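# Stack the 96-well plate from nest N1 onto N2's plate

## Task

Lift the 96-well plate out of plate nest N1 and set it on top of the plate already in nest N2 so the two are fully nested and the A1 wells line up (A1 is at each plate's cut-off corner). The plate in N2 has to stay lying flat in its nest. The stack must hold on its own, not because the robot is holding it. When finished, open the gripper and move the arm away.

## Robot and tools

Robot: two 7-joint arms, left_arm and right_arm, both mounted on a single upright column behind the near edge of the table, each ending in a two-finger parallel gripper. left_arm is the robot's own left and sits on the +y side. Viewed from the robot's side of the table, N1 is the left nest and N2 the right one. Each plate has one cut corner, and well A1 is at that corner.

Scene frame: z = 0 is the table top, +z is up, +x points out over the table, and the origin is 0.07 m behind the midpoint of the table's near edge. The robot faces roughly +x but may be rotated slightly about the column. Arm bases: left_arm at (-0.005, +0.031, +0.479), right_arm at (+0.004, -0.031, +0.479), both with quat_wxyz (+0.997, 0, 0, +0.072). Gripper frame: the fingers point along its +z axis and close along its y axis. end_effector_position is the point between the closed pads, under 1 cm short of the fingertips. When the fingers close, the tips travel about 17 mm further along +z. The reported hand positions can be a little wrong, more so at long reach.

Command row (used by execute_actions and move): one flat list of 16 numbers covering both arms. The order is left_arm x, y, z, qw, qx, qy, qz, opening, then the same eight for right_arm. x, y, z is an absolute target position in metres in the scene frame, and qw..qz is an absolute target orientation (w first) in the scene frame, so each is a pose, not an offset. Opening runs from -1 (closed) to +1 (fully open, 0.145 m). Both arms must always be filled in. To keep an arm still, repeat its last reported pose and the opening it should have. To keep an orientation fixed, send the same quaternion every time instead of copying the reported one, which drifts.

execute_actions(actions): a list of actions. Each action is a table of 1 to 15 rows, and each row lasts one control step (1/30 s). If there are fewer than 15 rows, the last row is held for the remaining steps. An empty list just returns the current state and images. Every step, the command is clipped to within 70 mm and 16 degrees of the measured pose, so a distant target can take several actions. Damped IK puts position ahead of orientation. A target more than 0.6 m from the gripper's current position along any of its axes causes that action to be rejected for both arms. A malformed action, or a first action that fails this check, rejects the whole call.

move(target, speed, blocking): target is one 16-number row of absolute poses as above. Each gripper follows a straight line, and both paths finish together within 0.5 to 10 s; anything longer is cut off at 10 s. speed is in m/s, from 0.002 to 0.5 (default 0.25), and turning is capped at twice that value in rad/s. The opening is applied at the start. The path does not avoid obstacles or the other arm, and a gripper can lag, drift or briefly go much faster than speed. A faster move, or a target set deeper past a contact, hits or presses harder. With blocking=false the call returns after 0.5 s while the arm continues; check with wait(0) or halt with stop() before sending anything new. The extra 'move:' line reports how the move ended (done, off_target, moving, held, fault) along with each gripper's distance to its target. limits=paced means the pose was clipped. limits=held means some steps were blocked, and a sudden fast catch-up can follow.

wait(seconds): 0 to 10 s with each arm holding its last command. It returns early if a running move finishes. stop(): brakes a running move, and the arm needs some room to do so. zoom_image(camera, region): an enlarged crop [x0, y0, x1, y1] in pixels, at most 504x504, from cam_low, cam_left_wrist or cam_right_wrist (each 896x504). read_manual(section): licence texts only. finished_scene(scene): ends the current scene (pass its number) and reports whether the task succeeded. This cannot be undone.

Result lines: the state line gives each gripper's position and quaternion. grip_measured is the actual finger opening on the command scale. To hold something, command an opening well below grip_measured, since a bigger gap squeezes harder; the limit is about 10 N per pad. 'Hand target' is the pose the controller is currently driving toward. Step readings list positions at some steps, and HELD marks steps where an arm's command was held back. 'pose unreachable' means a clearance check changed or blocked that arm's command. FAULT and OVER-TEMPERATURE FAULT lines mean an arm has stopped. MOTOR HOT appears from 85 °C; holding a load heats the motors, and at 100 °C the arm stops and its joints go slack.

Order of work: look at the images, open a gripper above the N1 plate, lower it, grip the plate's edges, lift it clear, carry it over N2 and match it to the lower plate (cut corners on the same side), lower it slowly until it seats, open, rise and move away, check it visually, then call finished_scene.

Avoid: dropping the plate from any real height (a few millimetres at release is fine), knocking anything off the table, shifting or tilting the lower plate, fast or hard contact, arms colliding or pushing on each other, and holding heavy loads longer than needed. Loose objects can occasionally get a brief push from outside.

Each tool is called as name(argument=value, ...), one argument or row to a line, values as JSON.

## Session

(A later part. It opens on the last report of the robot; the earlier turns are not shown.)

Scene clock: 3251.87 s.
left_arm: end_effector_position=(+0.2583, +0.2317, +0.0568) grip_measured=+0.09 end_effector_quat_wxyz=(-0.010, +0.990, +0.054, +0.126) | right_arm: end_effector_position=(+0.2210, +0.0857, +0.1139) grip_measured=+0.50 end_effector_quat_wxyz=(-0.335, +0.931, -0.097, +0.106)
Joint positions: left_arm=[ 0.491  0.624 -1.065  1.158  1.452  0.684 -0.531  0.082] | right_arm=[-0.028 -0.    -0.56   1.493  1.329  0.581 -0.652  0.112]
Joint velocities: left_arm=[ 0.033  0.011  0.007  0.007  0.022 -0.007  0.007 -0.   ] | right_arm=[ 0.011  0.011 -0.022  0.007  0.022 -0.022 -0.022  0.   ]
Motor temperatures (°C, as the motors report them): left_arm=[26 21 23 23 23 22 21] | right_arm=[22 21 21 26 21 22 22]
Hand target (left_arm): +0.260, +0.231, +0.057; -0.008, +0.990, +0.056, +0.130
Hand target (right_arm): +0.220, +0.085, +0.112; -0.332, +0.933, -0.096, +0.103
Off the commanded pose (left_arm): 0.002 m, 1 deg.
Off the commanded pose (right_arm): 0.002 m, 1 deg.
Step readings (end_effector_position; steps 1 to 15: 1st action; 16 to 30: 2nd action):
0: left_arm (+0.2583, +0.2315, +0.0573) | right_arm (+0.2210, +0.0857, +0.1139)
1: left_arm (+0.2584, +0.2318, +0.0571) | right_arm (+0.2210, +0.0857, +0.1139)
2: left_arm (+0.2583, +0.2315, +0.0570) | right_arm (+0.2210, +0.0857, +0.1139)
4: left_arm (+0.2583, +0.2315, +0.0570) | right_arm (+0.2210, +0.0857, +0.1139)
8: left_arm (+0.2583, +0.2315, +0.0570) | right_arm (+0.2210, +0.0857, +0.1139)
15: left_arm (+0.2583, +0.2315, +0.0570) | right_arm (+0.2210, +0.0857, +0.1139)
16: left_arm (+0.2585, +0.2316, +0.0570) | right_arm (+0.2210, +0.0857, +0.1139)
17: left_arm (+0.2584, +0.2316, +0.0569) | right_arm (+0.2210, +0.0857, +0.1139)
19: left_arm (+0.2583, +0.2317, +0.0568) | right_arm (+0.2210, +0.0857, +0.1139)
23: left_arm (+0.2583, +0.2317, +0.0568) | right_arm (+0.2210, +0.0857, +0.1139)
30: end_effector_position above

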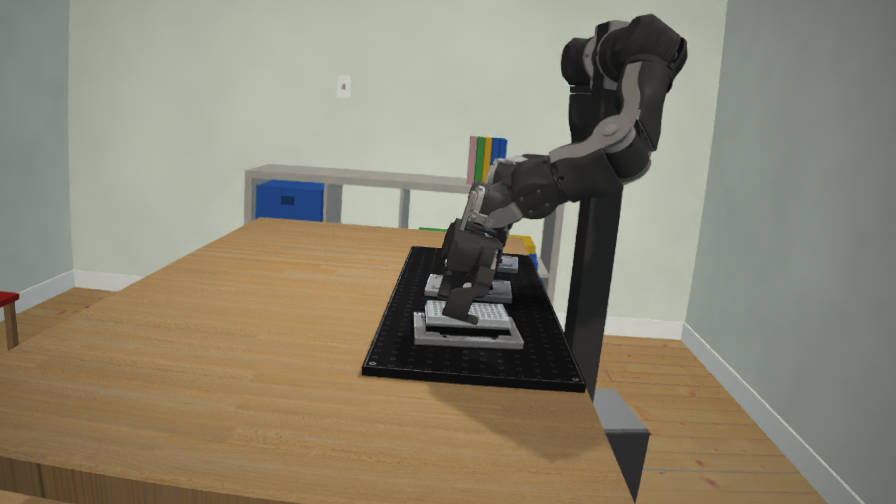

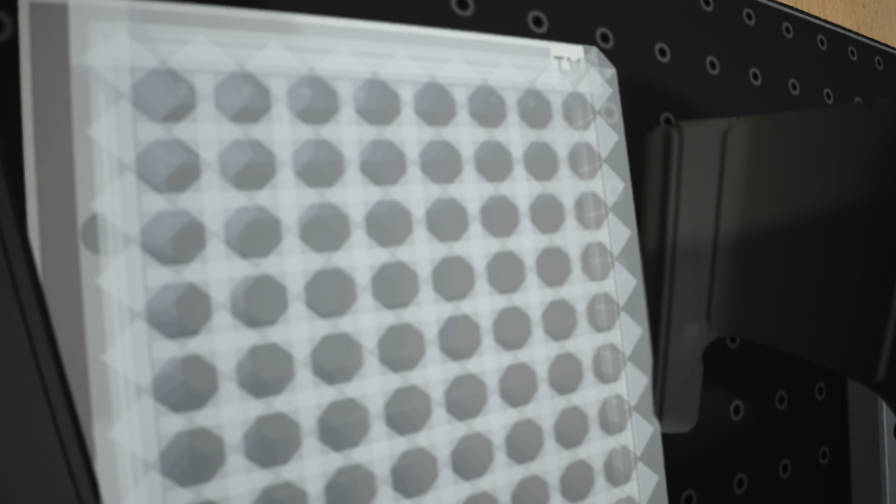

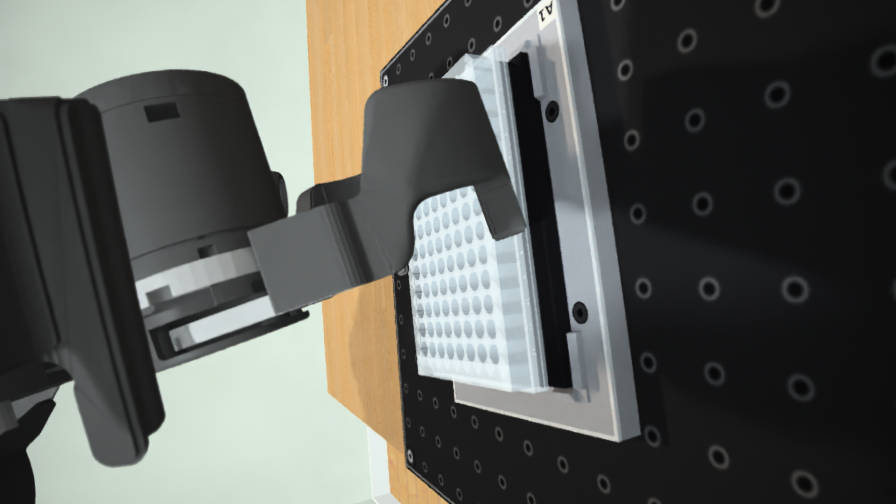

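execute_actions(
  actions=[
    [[0.2585,0.2313,0.0568,-0.0074,0.9898,0.0562,0.1303,-0.2, 0.22,0.085,0.112,0.3317,-0.9327,0.0965,-0.1035,0.5]],
    [[0.2575,0.2313,0.0568,-0.0074,0.9898,0.0562,0.1303,-0.2, 0.22,0.085,0.112,0.3317,-0.9327,0.0965,-0.1035,0.5]],
    [[0.2572,0.2313,0.0568,-0.0074,0.9898,0.0562,0.1303,-0.05, 0.22,0.085,0.112,0.3317,-0.9327,0.0965,-0.1035,0.5]],
    [[0.2572,0.2313,0.0568,-0.0074,0.9898,0.0562,0.1303,0.05, 0.22,0.085,0.112,0.3317,-0.9327,0.0965,-0.1035,0.5]],
    [[0.2572,0.2313,0.0570,-0.0074,0.9898,0.0562,0.1303,0.12, 0.22,0.085,0.112,0.3317,-0.9327,0.0965,-0.1035,0.5]],
    [[0.2572,0.2313,0.0572,-0.0074,0.9898,0.0562,0.1303,0.2, 0.22,0.085,0.112,0.3317,-0.9327,0.0965,-0.1035,0.5]],
  ],
)

zoom_image(
  camera="cam_right_wrist",
  region=[490, 330, 590, 410],
)

zoom_image(
  camera="cam_right_wrist",
  region=[460, 40, 560, 120],
)

Scene clock: 3278.07 s.
left_arm: end_effector_position=(+0.2575, +0.2314, +0.0571) grip_measured=+0.20 end_effector_quat_wxyz=(-0.009, +0.990, +0.055, +0.130) | right_arm: end_effector_position=(+0.2210, +0.0857, +0.1139) grip_measured=+0.50 end_effector_quat_wxyz=(-0.335, +0.931, -0.097, +0.106)
Joint positions: left_arm=[ 0.484  0.631 -1.065  1.169  1.453  0.674 -0.53   0.09 ] | right_arm=[-0.028 -0.    -0.56   1.493  1.329  0.581 -0.652  0.112]
Joint velocities: left_arm=[ 0.011 -0.121  0.017 -0.007 -0.007 -0.081  0.007  0.   ] | right_arm=[ 0.033  0.033 -0.007 -0.002 -0.037  0.066 -0.081 -0.   ]
Motor temperatures (°C, as the motors report them): left_arm=[26 21 23 23 23 22 21] | right_arm=[22 21 21 26 21 22 22]
Hand target (left_arm): +0.257, +0.231, +0.057; -0.007, +0.990, +0.056, +0.130
Hand target (right_arm): +0.220, +0.085, +0.112; -0.332, +0.933, -0.096, +0.103
Off the commanded pose (left_arm): 0.000 m, 0 deg.
Off the commanded pose (right_arm): 0.002 m, 1 deg.
Step readings (end_effector_position; steps 1 to 15: 1st action; 16 to 30: 2nd action; 31 to 45: 3rd action; 46 to 60: 4th action; 61 to 75: 5th action; 76 to 90: 6th action):
0: left_arm (+0.2583, +0.2317, +0.0568) | right_arm (+0.2210, +0.0857, +0.1139)
1: left_arm (+0.2583, +0.2316, +0.0572) | right_arm (+0.2210, +0.0857, +0.1139)
2: left_arm (+0.2584, +0.2317, +0.0573) | right_arm (+0.2210, +0.0857, +0.1139)
4: left_arm (+0.2585, +0.2317, +0.0573) | right_arm (+0.2210, +0.0857, +0.1139)
8: left_arm (+0.2585, +0.2317, +0.0573) | right_arm (+0.2210, +0.0857, +0.1139)
15: left_arm (+0.2585, +0.2317, +0.0573) | right_arm (+0.2210, +0.0857, +0.1139)
16: left_arm (+0.2583, +0.2317, +0.0574) | right_arm (+0.2210, +0.0857, +0.1139)
17: left_arm (+0.2581, +0.2317, +0.0574) | right_arm (+0.2210, +0.0857, +0.1139)
19: left_arm (+0.2582, +0.2317, +0.0574) | right_arm (+0.2210, +0.0857, +0.1139)
23: left_arm (+0.2582, +0.2317, +0.0574) | right_arm (+0.2210, +0.0857, +0.1139)
30: left_arm (+0.2582, +0.2317, +0.0574) | right_arm (+0.2210, +0.0857, +0.1139)
31: left_arm (+0.2582, +0.2317, +0.0575) | right_arm (+0.2210, +0.0857, +0.1139)
32: left_arm (+0.2583, +0.2318, +0.0576) | right_arm (+0.2210, +0.0857, +0.1139)
34: left_arm (+0.2582, +0.2318, +0.0575) | right_arm (+0.2210, +0.0857, +0.1139)
38: left_arm (+0.2582, +0.2318, +0.0575) | right_arm (+0.2210, +0.0857, +0.1139)
45: left_arm (+0.2582, +0.2318, +0.0575) | right_arm (+0.2210, +0.0857, +0.1139)
46: left_arm (+0.2582, +0.2318, +0.0575) | right_arm (+0.2210, +0.0857, +0.1139)
47: left_arm (+0.2582, +0.2318, +0.0575) | right_arm (+0.2210, +0.0857, +0.1139)
49: left_arm (+0.2582, +0.2318, +0.0575) | right_arm (+0.2210, +0.0857, +0.1139)
53: left_arm (+0.2582, +0.2318, +0.0575) | right_arm (+0.2210, +0.0857, +0.1139)
60: left_arm (+0.2582, +0.2318, +0.0575) | right_arm (+0.2210, +0.0857, +0.1139)
61: left_arm (+0.2582, +0.2318, +0.0575) | right_arm (+0.2210, +0.0857, +0.1139)
62: left_arm (+0.2579, +0.2318, +0.0573) | right_arm (+0.2210, +0.0857, +0.1139)
64: left_arm (+0.2576, +0.2317, +0.0571) | right_arm (+0.2210, +0.0857, +0.1139)
68: left_arm (+0.2577, +0.2317, +0.0571) | right_arm (+0.2210, +0.0857, +0.1139)
75: left_arm (+0.2577, +0.2317, +0.0571) | right_arm (+0.2210, +0.0857, +0.1139)
76: left_arm (+0.2575, +0.2316, +0.0571) | right_arm (+0.2210, +0.0857, +0.1139)
77: left_arm (+0.2575, +0.2315, +0.0571) | right_arm (+0.2210, +0.0857, +0.1139)
79: left_arm (+0.2575, +0.2315, +0.0571) | right_arm (+0.2210, +0.0857, +0.1139)
83: left_arm (+0.2575, +0.2314, +0.0571) | right_arm (+0.2210, +0.0857, +0.1139)
90: end_effector_position above

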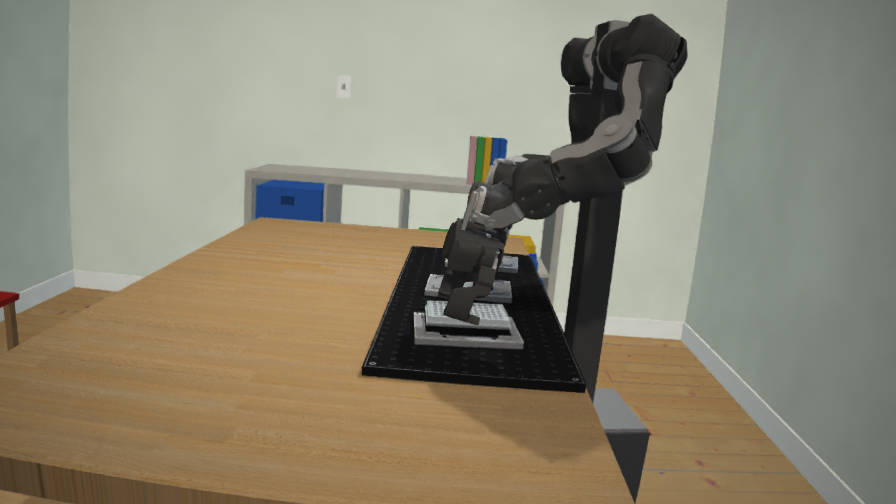

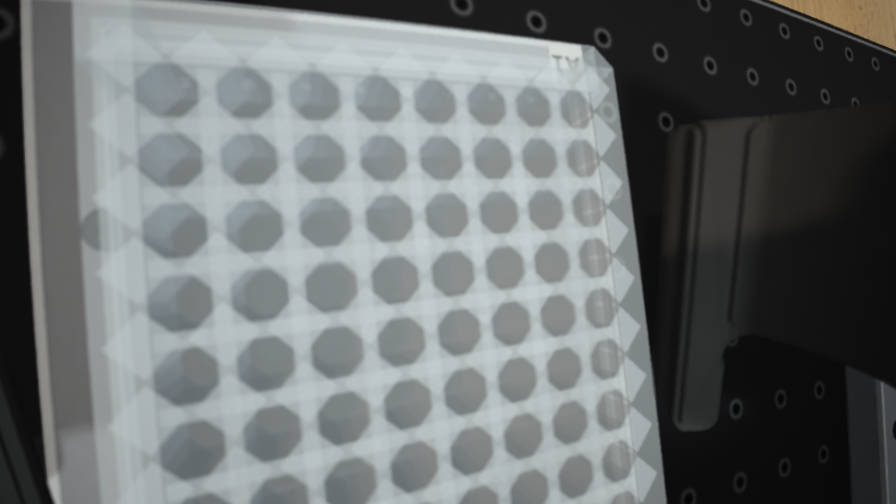

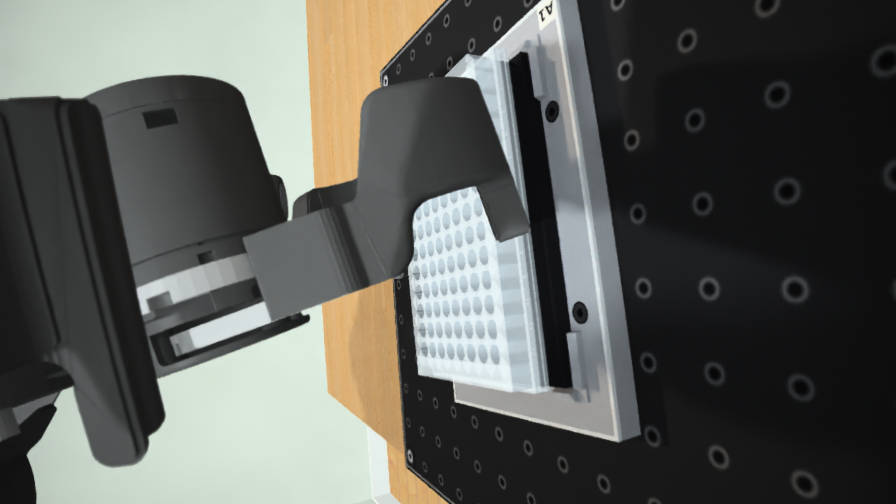

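Region (490, 330, 590, 410) of cam_right_wrist's 896x504 image, scaled by 5.040, with more detail than that image has; it fills the top 403 rows of this view, and the rest is white.

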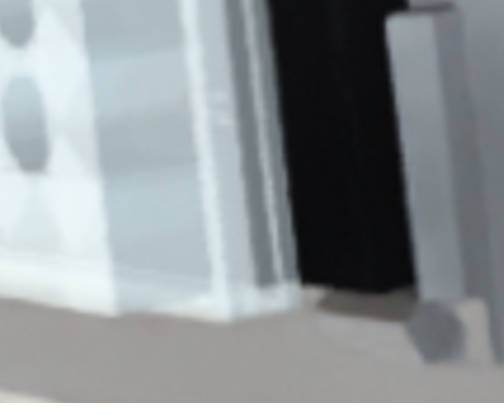

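Region (460, 40, 560, 120) of cam_right_wrist's 896x504 image, scaled by 5.040, with more detail than that image has; it fills the top 403 rows of this view, and the rest is white.

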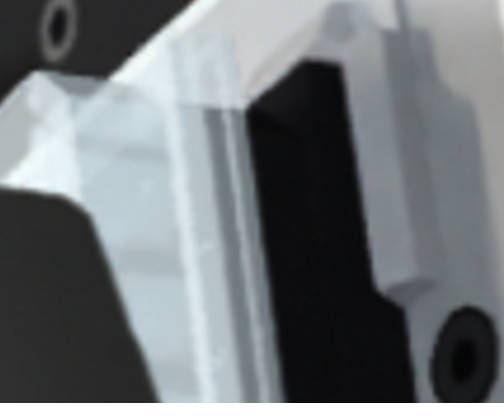

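zoom_image(
  camera="cam_low",
  region=[405, 285, 535, 360],
)

Region (405, 285, 535, 360) of cam_low's 896x504 image, scaled by 3.877, with more detail than that image has; it fills the top 291 rows of this view, and the rest is white.

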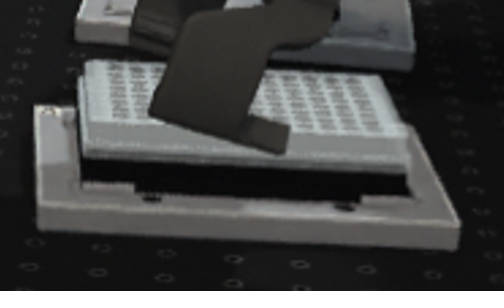

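execute_actions(
  actions=[
    [[0.2575,0.2314,0.0578,-0.0074,0.9898,0.0562,0.1303,0.4, 0.22,0.085,0.112,0.3317,-0.9327,0.0965,-0.1035,0.5]],
    [[0.2575,0.2314,0.0590,-0.0074,0.9898,0.0562,0.1303,0.6, 0.22,0.085,0.112,0.3317,-0.9327,0.0965,-0.1035,0.5]],
  ],
)

move(
  target=[0.2575,0.2314,0.095,-0.0074,0.9898,0.0562,0.1303,0.6, 0.22,0.085,0.112,0.3317,-0.9327,0.0965,-0.1035,0.5],
  speed=0.04,
)

zoom_image(
  camera="cam_right_wrist",
  region=[500, 240, 600, 340],
)

zoom_image(
  camera="cam_right_wrist",
  region=[490, 110, 590, 210],
)

Scene clock: 3303.10 s.
left_arm: end_effector_position=(+0.2574, +0.2305, +0.0585) grip_measured=+0.60 end_effector_quat_wxyz=(-0.006, +0.990, +0.055, +0.130) | right_arm: end_effector_position=(+0.2210, +0.0857, +0.1139) grip_measured=+0.50 end_effector_quat_wxyz=(-0.335, +0.931, -0.097, +0.106)
Joint positions: left_arm=[ 0.484  0.636 -1.065  1.179  1.46   0.674 -0.531  0.119] | right_arm=[-0.028 -0.    -0.56   1.493  1.329  0.581 -0.652  0.112]
Joint velocities: left_arm=[ 0.033 -0.011 -0.012 -0.007  0.081 -0.022 -0.095 -0.   ] | right_arm=[-0.011  0.033  0.012  0.002 -0.007  0.007 -0.022 -0.   ]
Motor temperatures (°C, as the motors report them): left_arm=[26 21 23 24 23 22 21] | right_arm=[22 21 21 26 21 22 22]
Hand target (left_arm): +0.257, +0.231, +0.059; -0.008, +0.990, +0.056, +0.130
Hand target (right_arm): +0.220, +0.085, +0.112; -0.332, +0.933, -0.096, +0.103
Off the commanded pose (left_arm): 0.001 m, 0 deg.
Off the commanded pose (right_arm): 0.002 m, 1 deg.
Step readings (end_effector_position; steps 1 to 15: 1st action; 16 to 30: 2nd action):
0: left_arm (+0.2575, +0.2314, +0.0571) | right_arm (+0.2210, +0.0857, +0.1139)
1: left_arm (+0.2575, +0.2314, +0.0573) | right_arm (+0.2210, +0.0857, +0.1139)
2: left_arm (+0.2575, +0.2315, +0.0574) | right_arm (+0.2210, +0.0857, +0.1139)
4: left_arm (+0.2575, +0.2314, +0.0575) | right_arm (+0.2210, +0.0857, +0.1139)
8: left_arm (+0.2575, +0.2313, +0.0575) | right_arm (+0.2210, +0.0857, +0.1139)
15: left_arm (+0.2575, +0.2313, +0.0575) | right_arm (+0.2210, +0.0857, +0.1139)
16: left_arm (+0.2574, +0.2310, +0.0579) | right_arm (+0.2210, +0.0857, +0.1139)
17: left_arm (+0.2575, +0.2307, +0.0585) | right_arm (+0.2210, +0.0857, +0.1139)
19: left_arm (+0.2574, +0.2305, +0.0585) | right_arm (+0.2210, +0.0857, +0.1139)
23: left_arm (+0.2574, +0.2305, +0.0585) | right_arm (+0.2210, +0.0857, +0.1139)
30: end_effector_position above

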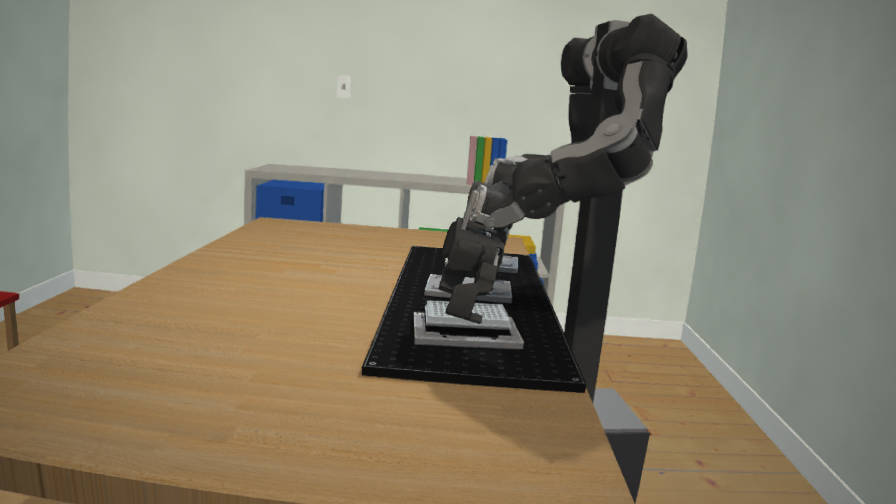

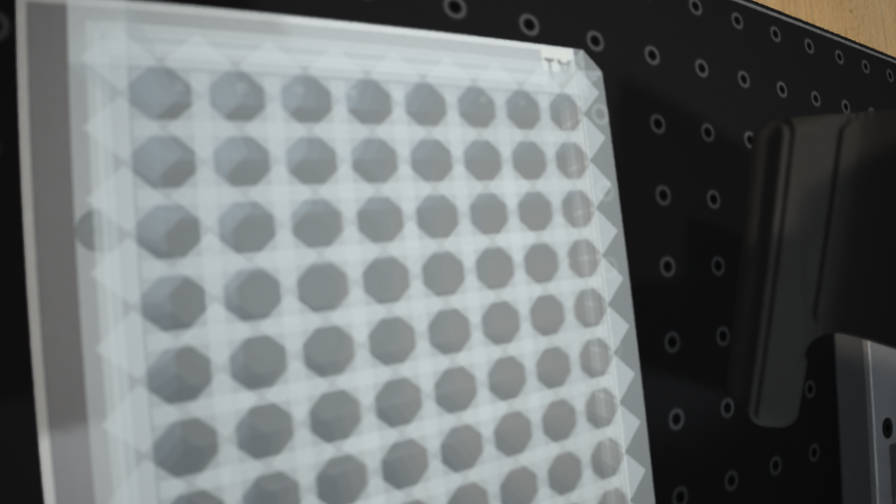

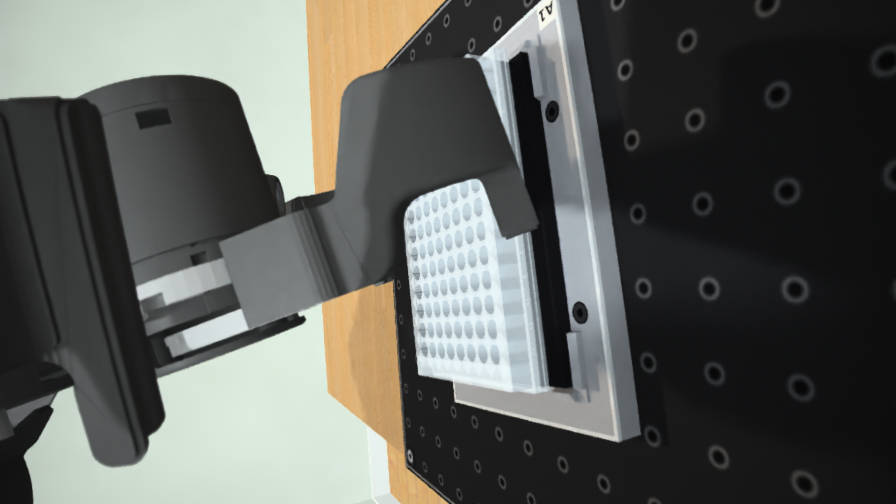

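Scene clock: 3304.27 s.
left_arm: end_effector_position=(+0.2581, +0.2312, +0.0951) grip_measured=+0.60 end_effector_quat_wxyz=(-0.007, +0.990, +0.055, +0.133) | right_arm: end_effector_position=(+0.2210, +0.0857, +0.1139) grip_measured=+0.50 end_effector_quat_wxyz=(-0.335, +0.931, -0.097, +0.106)
Joint positions: left_arm=[ 0.463  0.713 -0.967  1.374  1.558  0.767 -0.683  0.119] | right_arm=[-0.028 -0.    -0.56   1.493  1.329  0.581 -0.652  0.112]
Joint velocities: left_arm=[-0.011 -0.033 -0.002 -0.007 -0.022  0.022  0.007  0.   ] | right_arm=[ 0.033 -0.011 -0.017  0.007  0.007  0.037  0.051  0.   ]
Motor temperatures (°C, as the motors report them): left_arm=[26 21 23 24 23 22 21] | right_arm=[22 21 21 26 21 22 22]
Hand target (left_arm): +0.258, +0.232, +0.096; -0.008, +0.990, +0.056, +0.132
Hand target (right_arm): +0.220, +0.085, +0.112; -0.332, +0.933, -0.096, +0.103
Off the commanded pose (left_arm): 0.001 m, 0 deg.
Off the commanded pose (right_arm): 0.002 m, 1 deg.
joint sent to its limit (left arm) — the command would take joint 5 (forearm roll) past its upper limit, so that joint was sent only as far as its limit.
move: done

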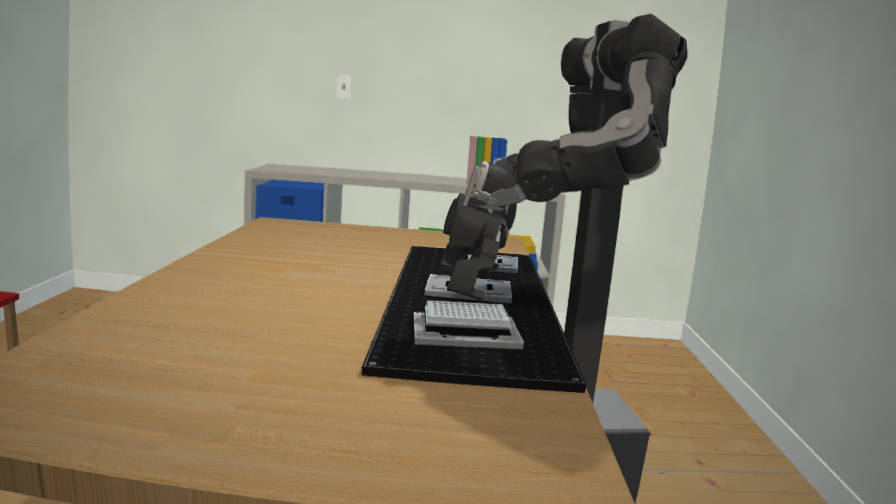

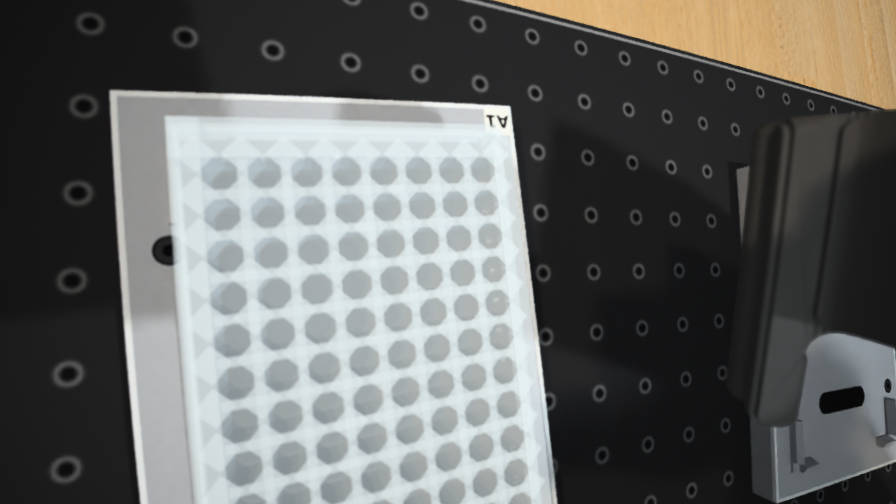

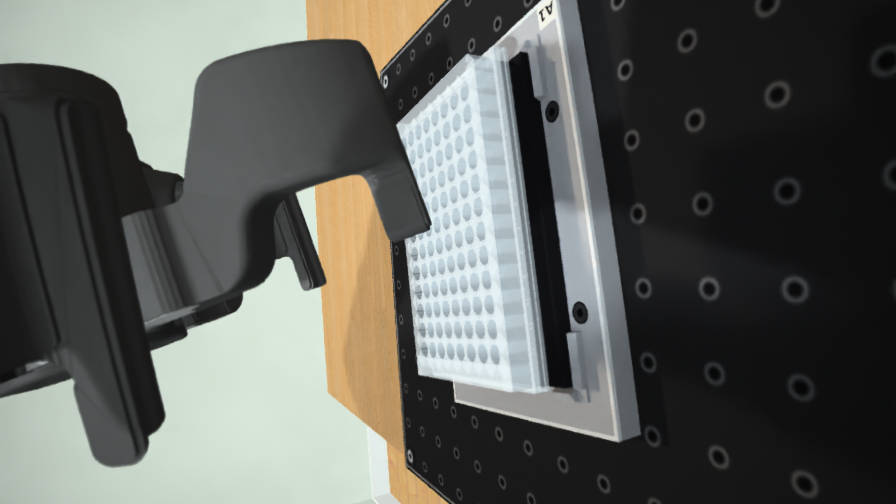

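Region (500, 240, 600, 340) of cam_right_wrist's 896x504 image, scaled by 5.040, with more detail than that image has.

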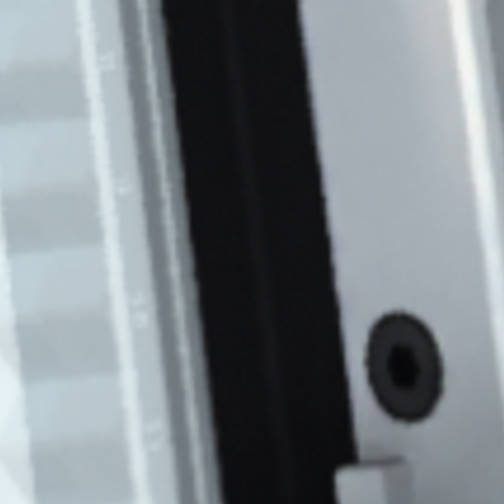

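Region (490, 110, 590, 210) of cam_right_wrist's 896x504 image, scaled by 5.040, with more detail than that image has.

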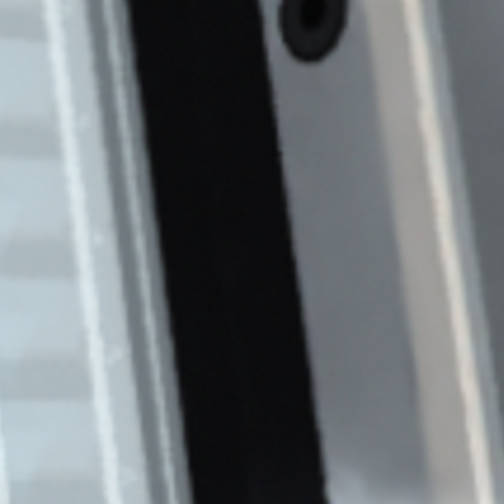

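zoom_image(
  camera="cam_low",
  region=[410, 295, 530, 355],
)

zoom_image(
  camera="cam_left_wrist",
  region=[100, 80, 300, 280],
)

zoom_image(
  camera="cam_left_wrist",
  region=[400, 80, 600, 280],
)

Region (410, 295, 530, 355) of cam_low's 896x504 image, scaled by 4.200, with more detail than that image has.

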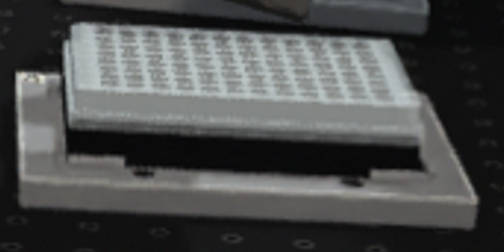

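Region (100, 80, 300, 280) of cam_left_wrist's 896x504 image, scaled by 2.520, with more detail than that image has.

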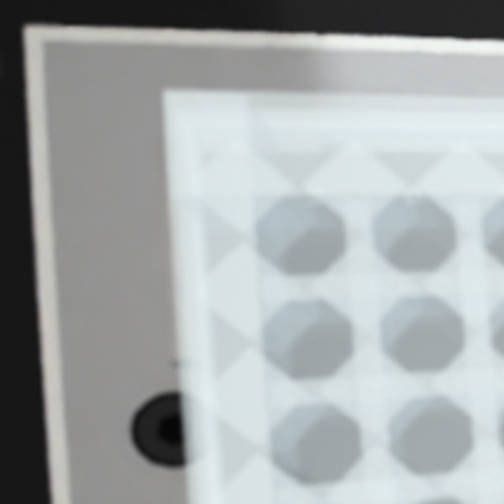

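Region (400, 80, 600, 280) of cam_left_wrist's 896x504 image, scaled by 2.520, with more detail than that image has.

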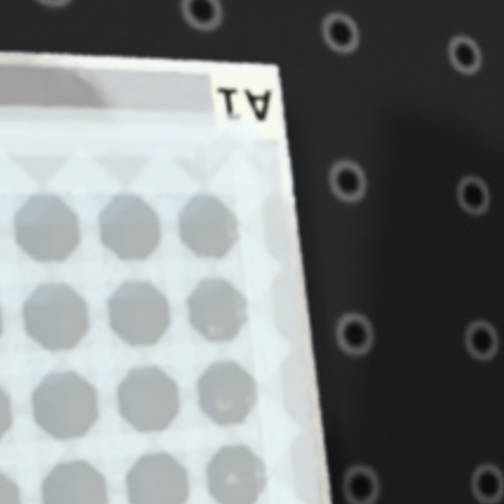

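move(
  target=[0.23,0.36,0.14,-0.0074,0.9898,0.0562,0.1303,0.6, 0.17,0.085,0.112,0.3317,-0.9327,0.0965,-0.1035,0.5],
  speed=0.12,
)

Scene clock: 3365.73 s.
left_arm: end_effector_position=(+0.2299, +0.3608, +0.1388) grip_measured=+0.60 end_effector_quat_wxyz=(-0.010, +0.990, +0.057, +0.128) | right_arm: end_effector_position=(+0.1688, +0.0857, +0.1116) grip_measured=+0.50 end_effector_quat_wxyz=(-0.331, +0.933, -0.095, +0.101)
Joint positions: left_arm=[ 0.601  1.134 -1.101  1.312  1.472  0.796 -0.16   0.119] | right_arm=[-0.215  0.018 -0.626  1.626  1.237  0.517 -0.649  0.112]
Joint velocities: left_arm=[ 0.011  0.011 -0.007 -0.012  0.007  0.007 -0.037 -0.   ] | right_arm=[ 0.077 -0.033  0.002 -0.022  0.022  0.051  0.007 -0.   ]
Motor temperatures (°C, as the motors report them): left_arm=[26 21 23 24 23 21 21] | right_arm=[22 21 21 26 21 22 22]
Hand target (left_arm): +0.230, +0.359, +0.138; -0.008, +0.990, +0.055, +0.127
Hand target (right_arm): +0.169, +0.086, +0.112; -0.333, +0.933, -0.095, +0.104
Off the commanded pose (left_arm): 0.001 m, 0 deg.
Off the commanded pose (right_arm): 0.001 m, 0 deg.
joint sent to its limit (left arm) — the command would take joint 6 (wrist pitch) past its upper limit, so that joint was sent only as far as its limit.
move: done

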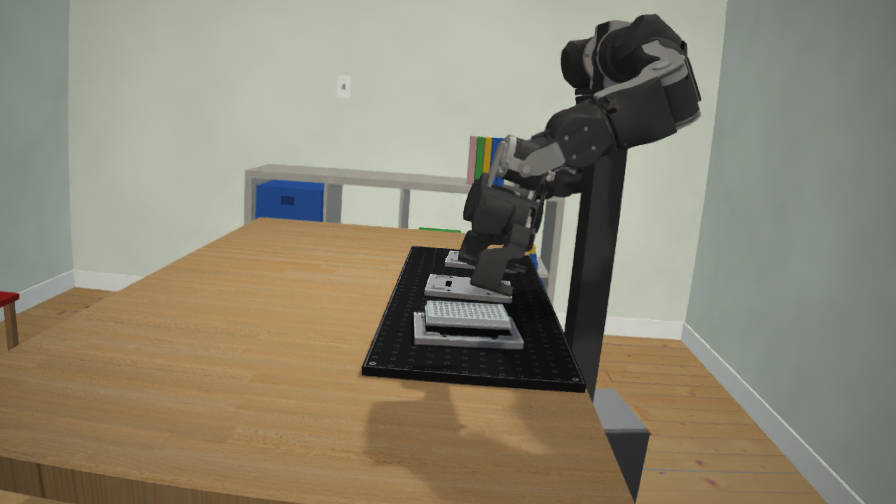

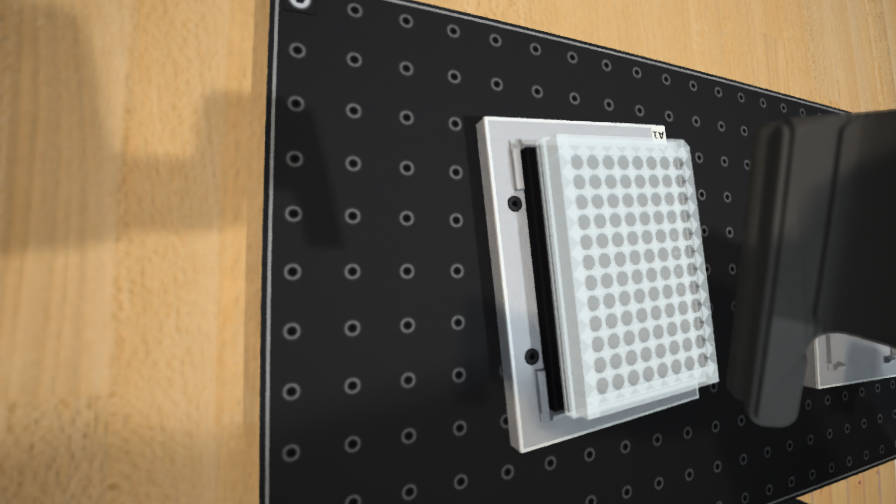

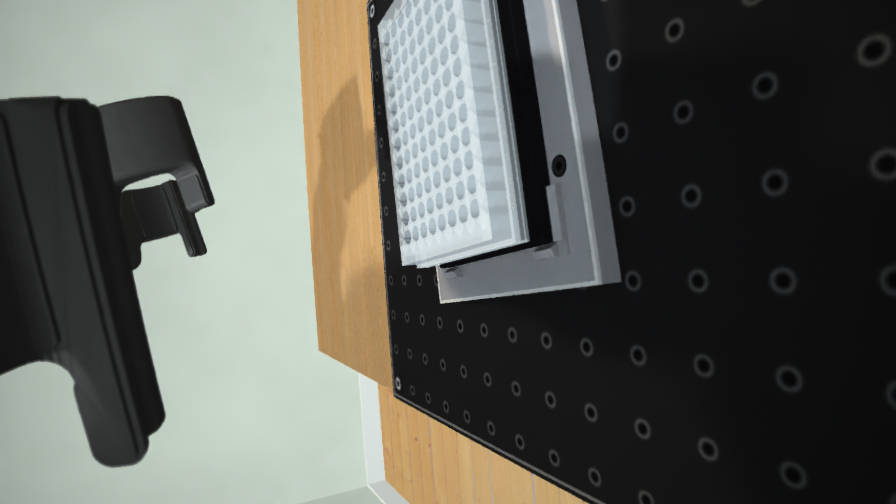

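zoom_image(
  camera="cam_left_wrist",
  region=[490, 120, 630, 430],
)

zoom_image(
  camera="cam_right_wrist",
  region=[390, 200, 590, 310],
)

Region (490, 120, 630, 430) of cam_left_wrist's 896x504 image, scaled by 1.626, with more detail than that image has; it fills the left 228 columns of this view, and the rest is white.

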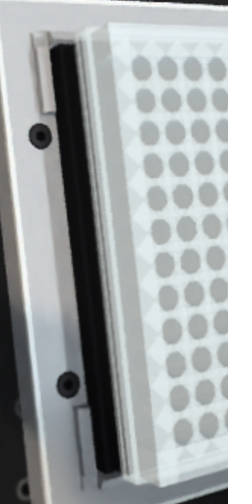

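Region (390, 200, 590, 310) of cam_right_wrist's 896x504 image, scaled by 2.520, with more detail than that image has; it fills the top 277 rows of this view, and the rest is white.

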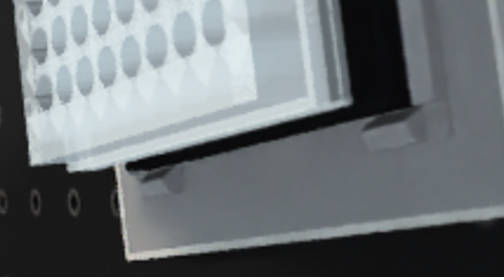

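move(
  target=[0.23,0.36,0.14,-0.0074,0.9898,0.0562,0.1303,0.6, 0.17,-0.10,0.16,0.3317,-0.9327,0.0965,-0.1035,0.5],
  speed=0.15,
)

Scene clock: 3381.73 s.
left_arm: end_effector_position=(+0.2298, +0.3602, +0.1394) grip_measured=+0.60 end_effector_quat_wxyz=(-0.010, +0.990, +0.056, +0.129) | right_arm: end_effector_position=(+0.1703, -0.1005, +0.1611) grip_measured=+0.50 end_effector_quat_wxyz=(-0.330, +0.931, -0.094, +0.122)
Joint positions: left_arm=[ 0.601  1.136 -1.101  1.317  1.472  0.796 -0.159  0.119] | right_arm=[-0.624  0.581 -0.032  2.059  1.555  0.782 -0.383  0.112]
Joint velocities: left_arm=[ 0.011 -0.055 -0.022  0.002  0.081 -0.037 -0.095 -0.   ] | right_arm=[-0.055  0.011  0.002 -0.022 -0.037 -0.051 -0.066  0.   ]
Motor temperatures (°C, as the motors report them): left_arm=[26 21 23 24 23 21 21] | right_arm=[22 21 21 27 21 22 22]
Hand target (left_arm): +0.230, +0.360, +0.140; -0.007, +0.990, +0.056, +0.130
Hand target (right_arm): +0.170, -0.099, +0.162; -0.334, +0.930, -0.092, +0.120
Off the commanded pose (left_arm): 0.001 m, 0 deg.
Off the commanded pose (right_arm): 0.001 m, 2 deg.
joint sent to its limit (right arm) — the command would take joint 5 (forearm roll) past its upper limit and joint 6 (wrist pitch) past its upper limit, so those joints were sent only as far as their limits.
move: done

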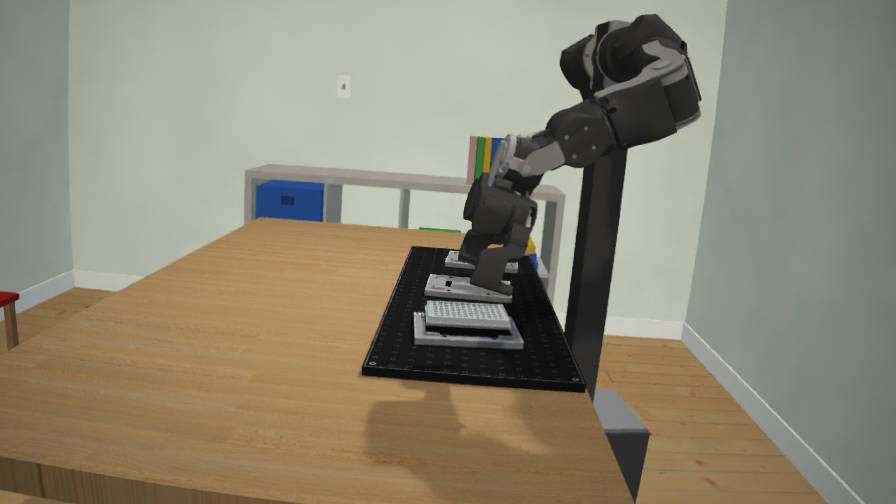

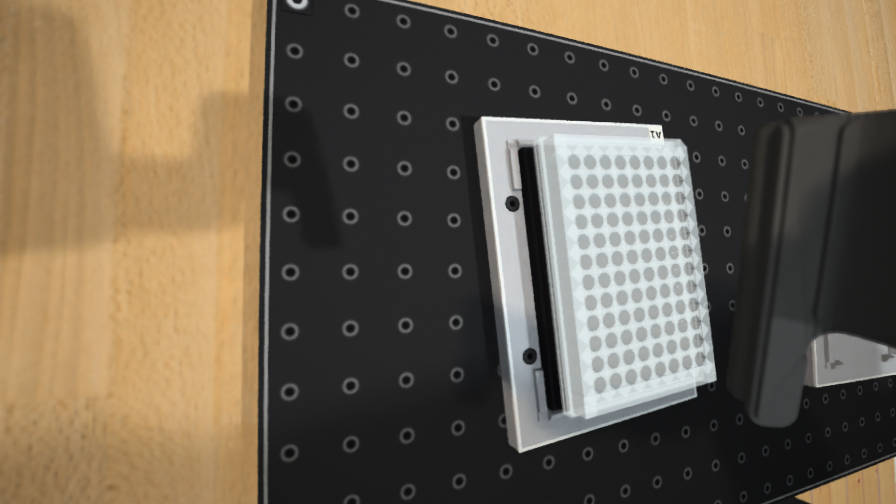

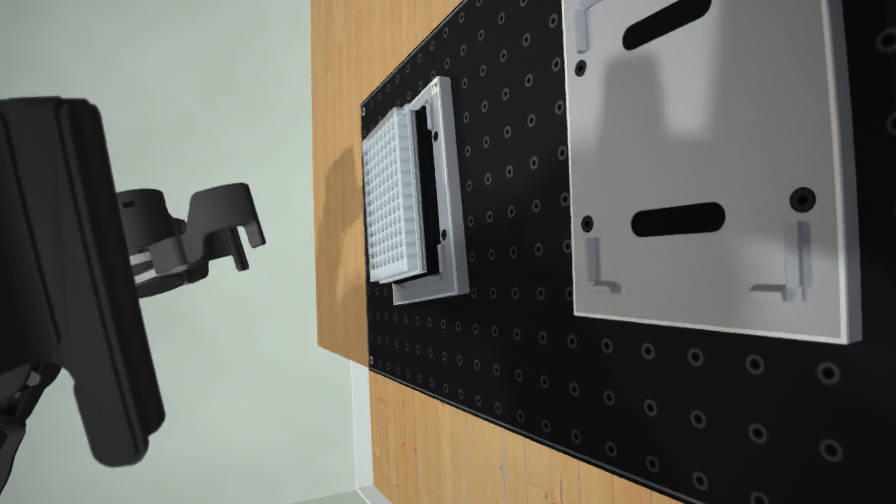

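finished_scene(
  scene=2,
)

The scene is finished: the task was done.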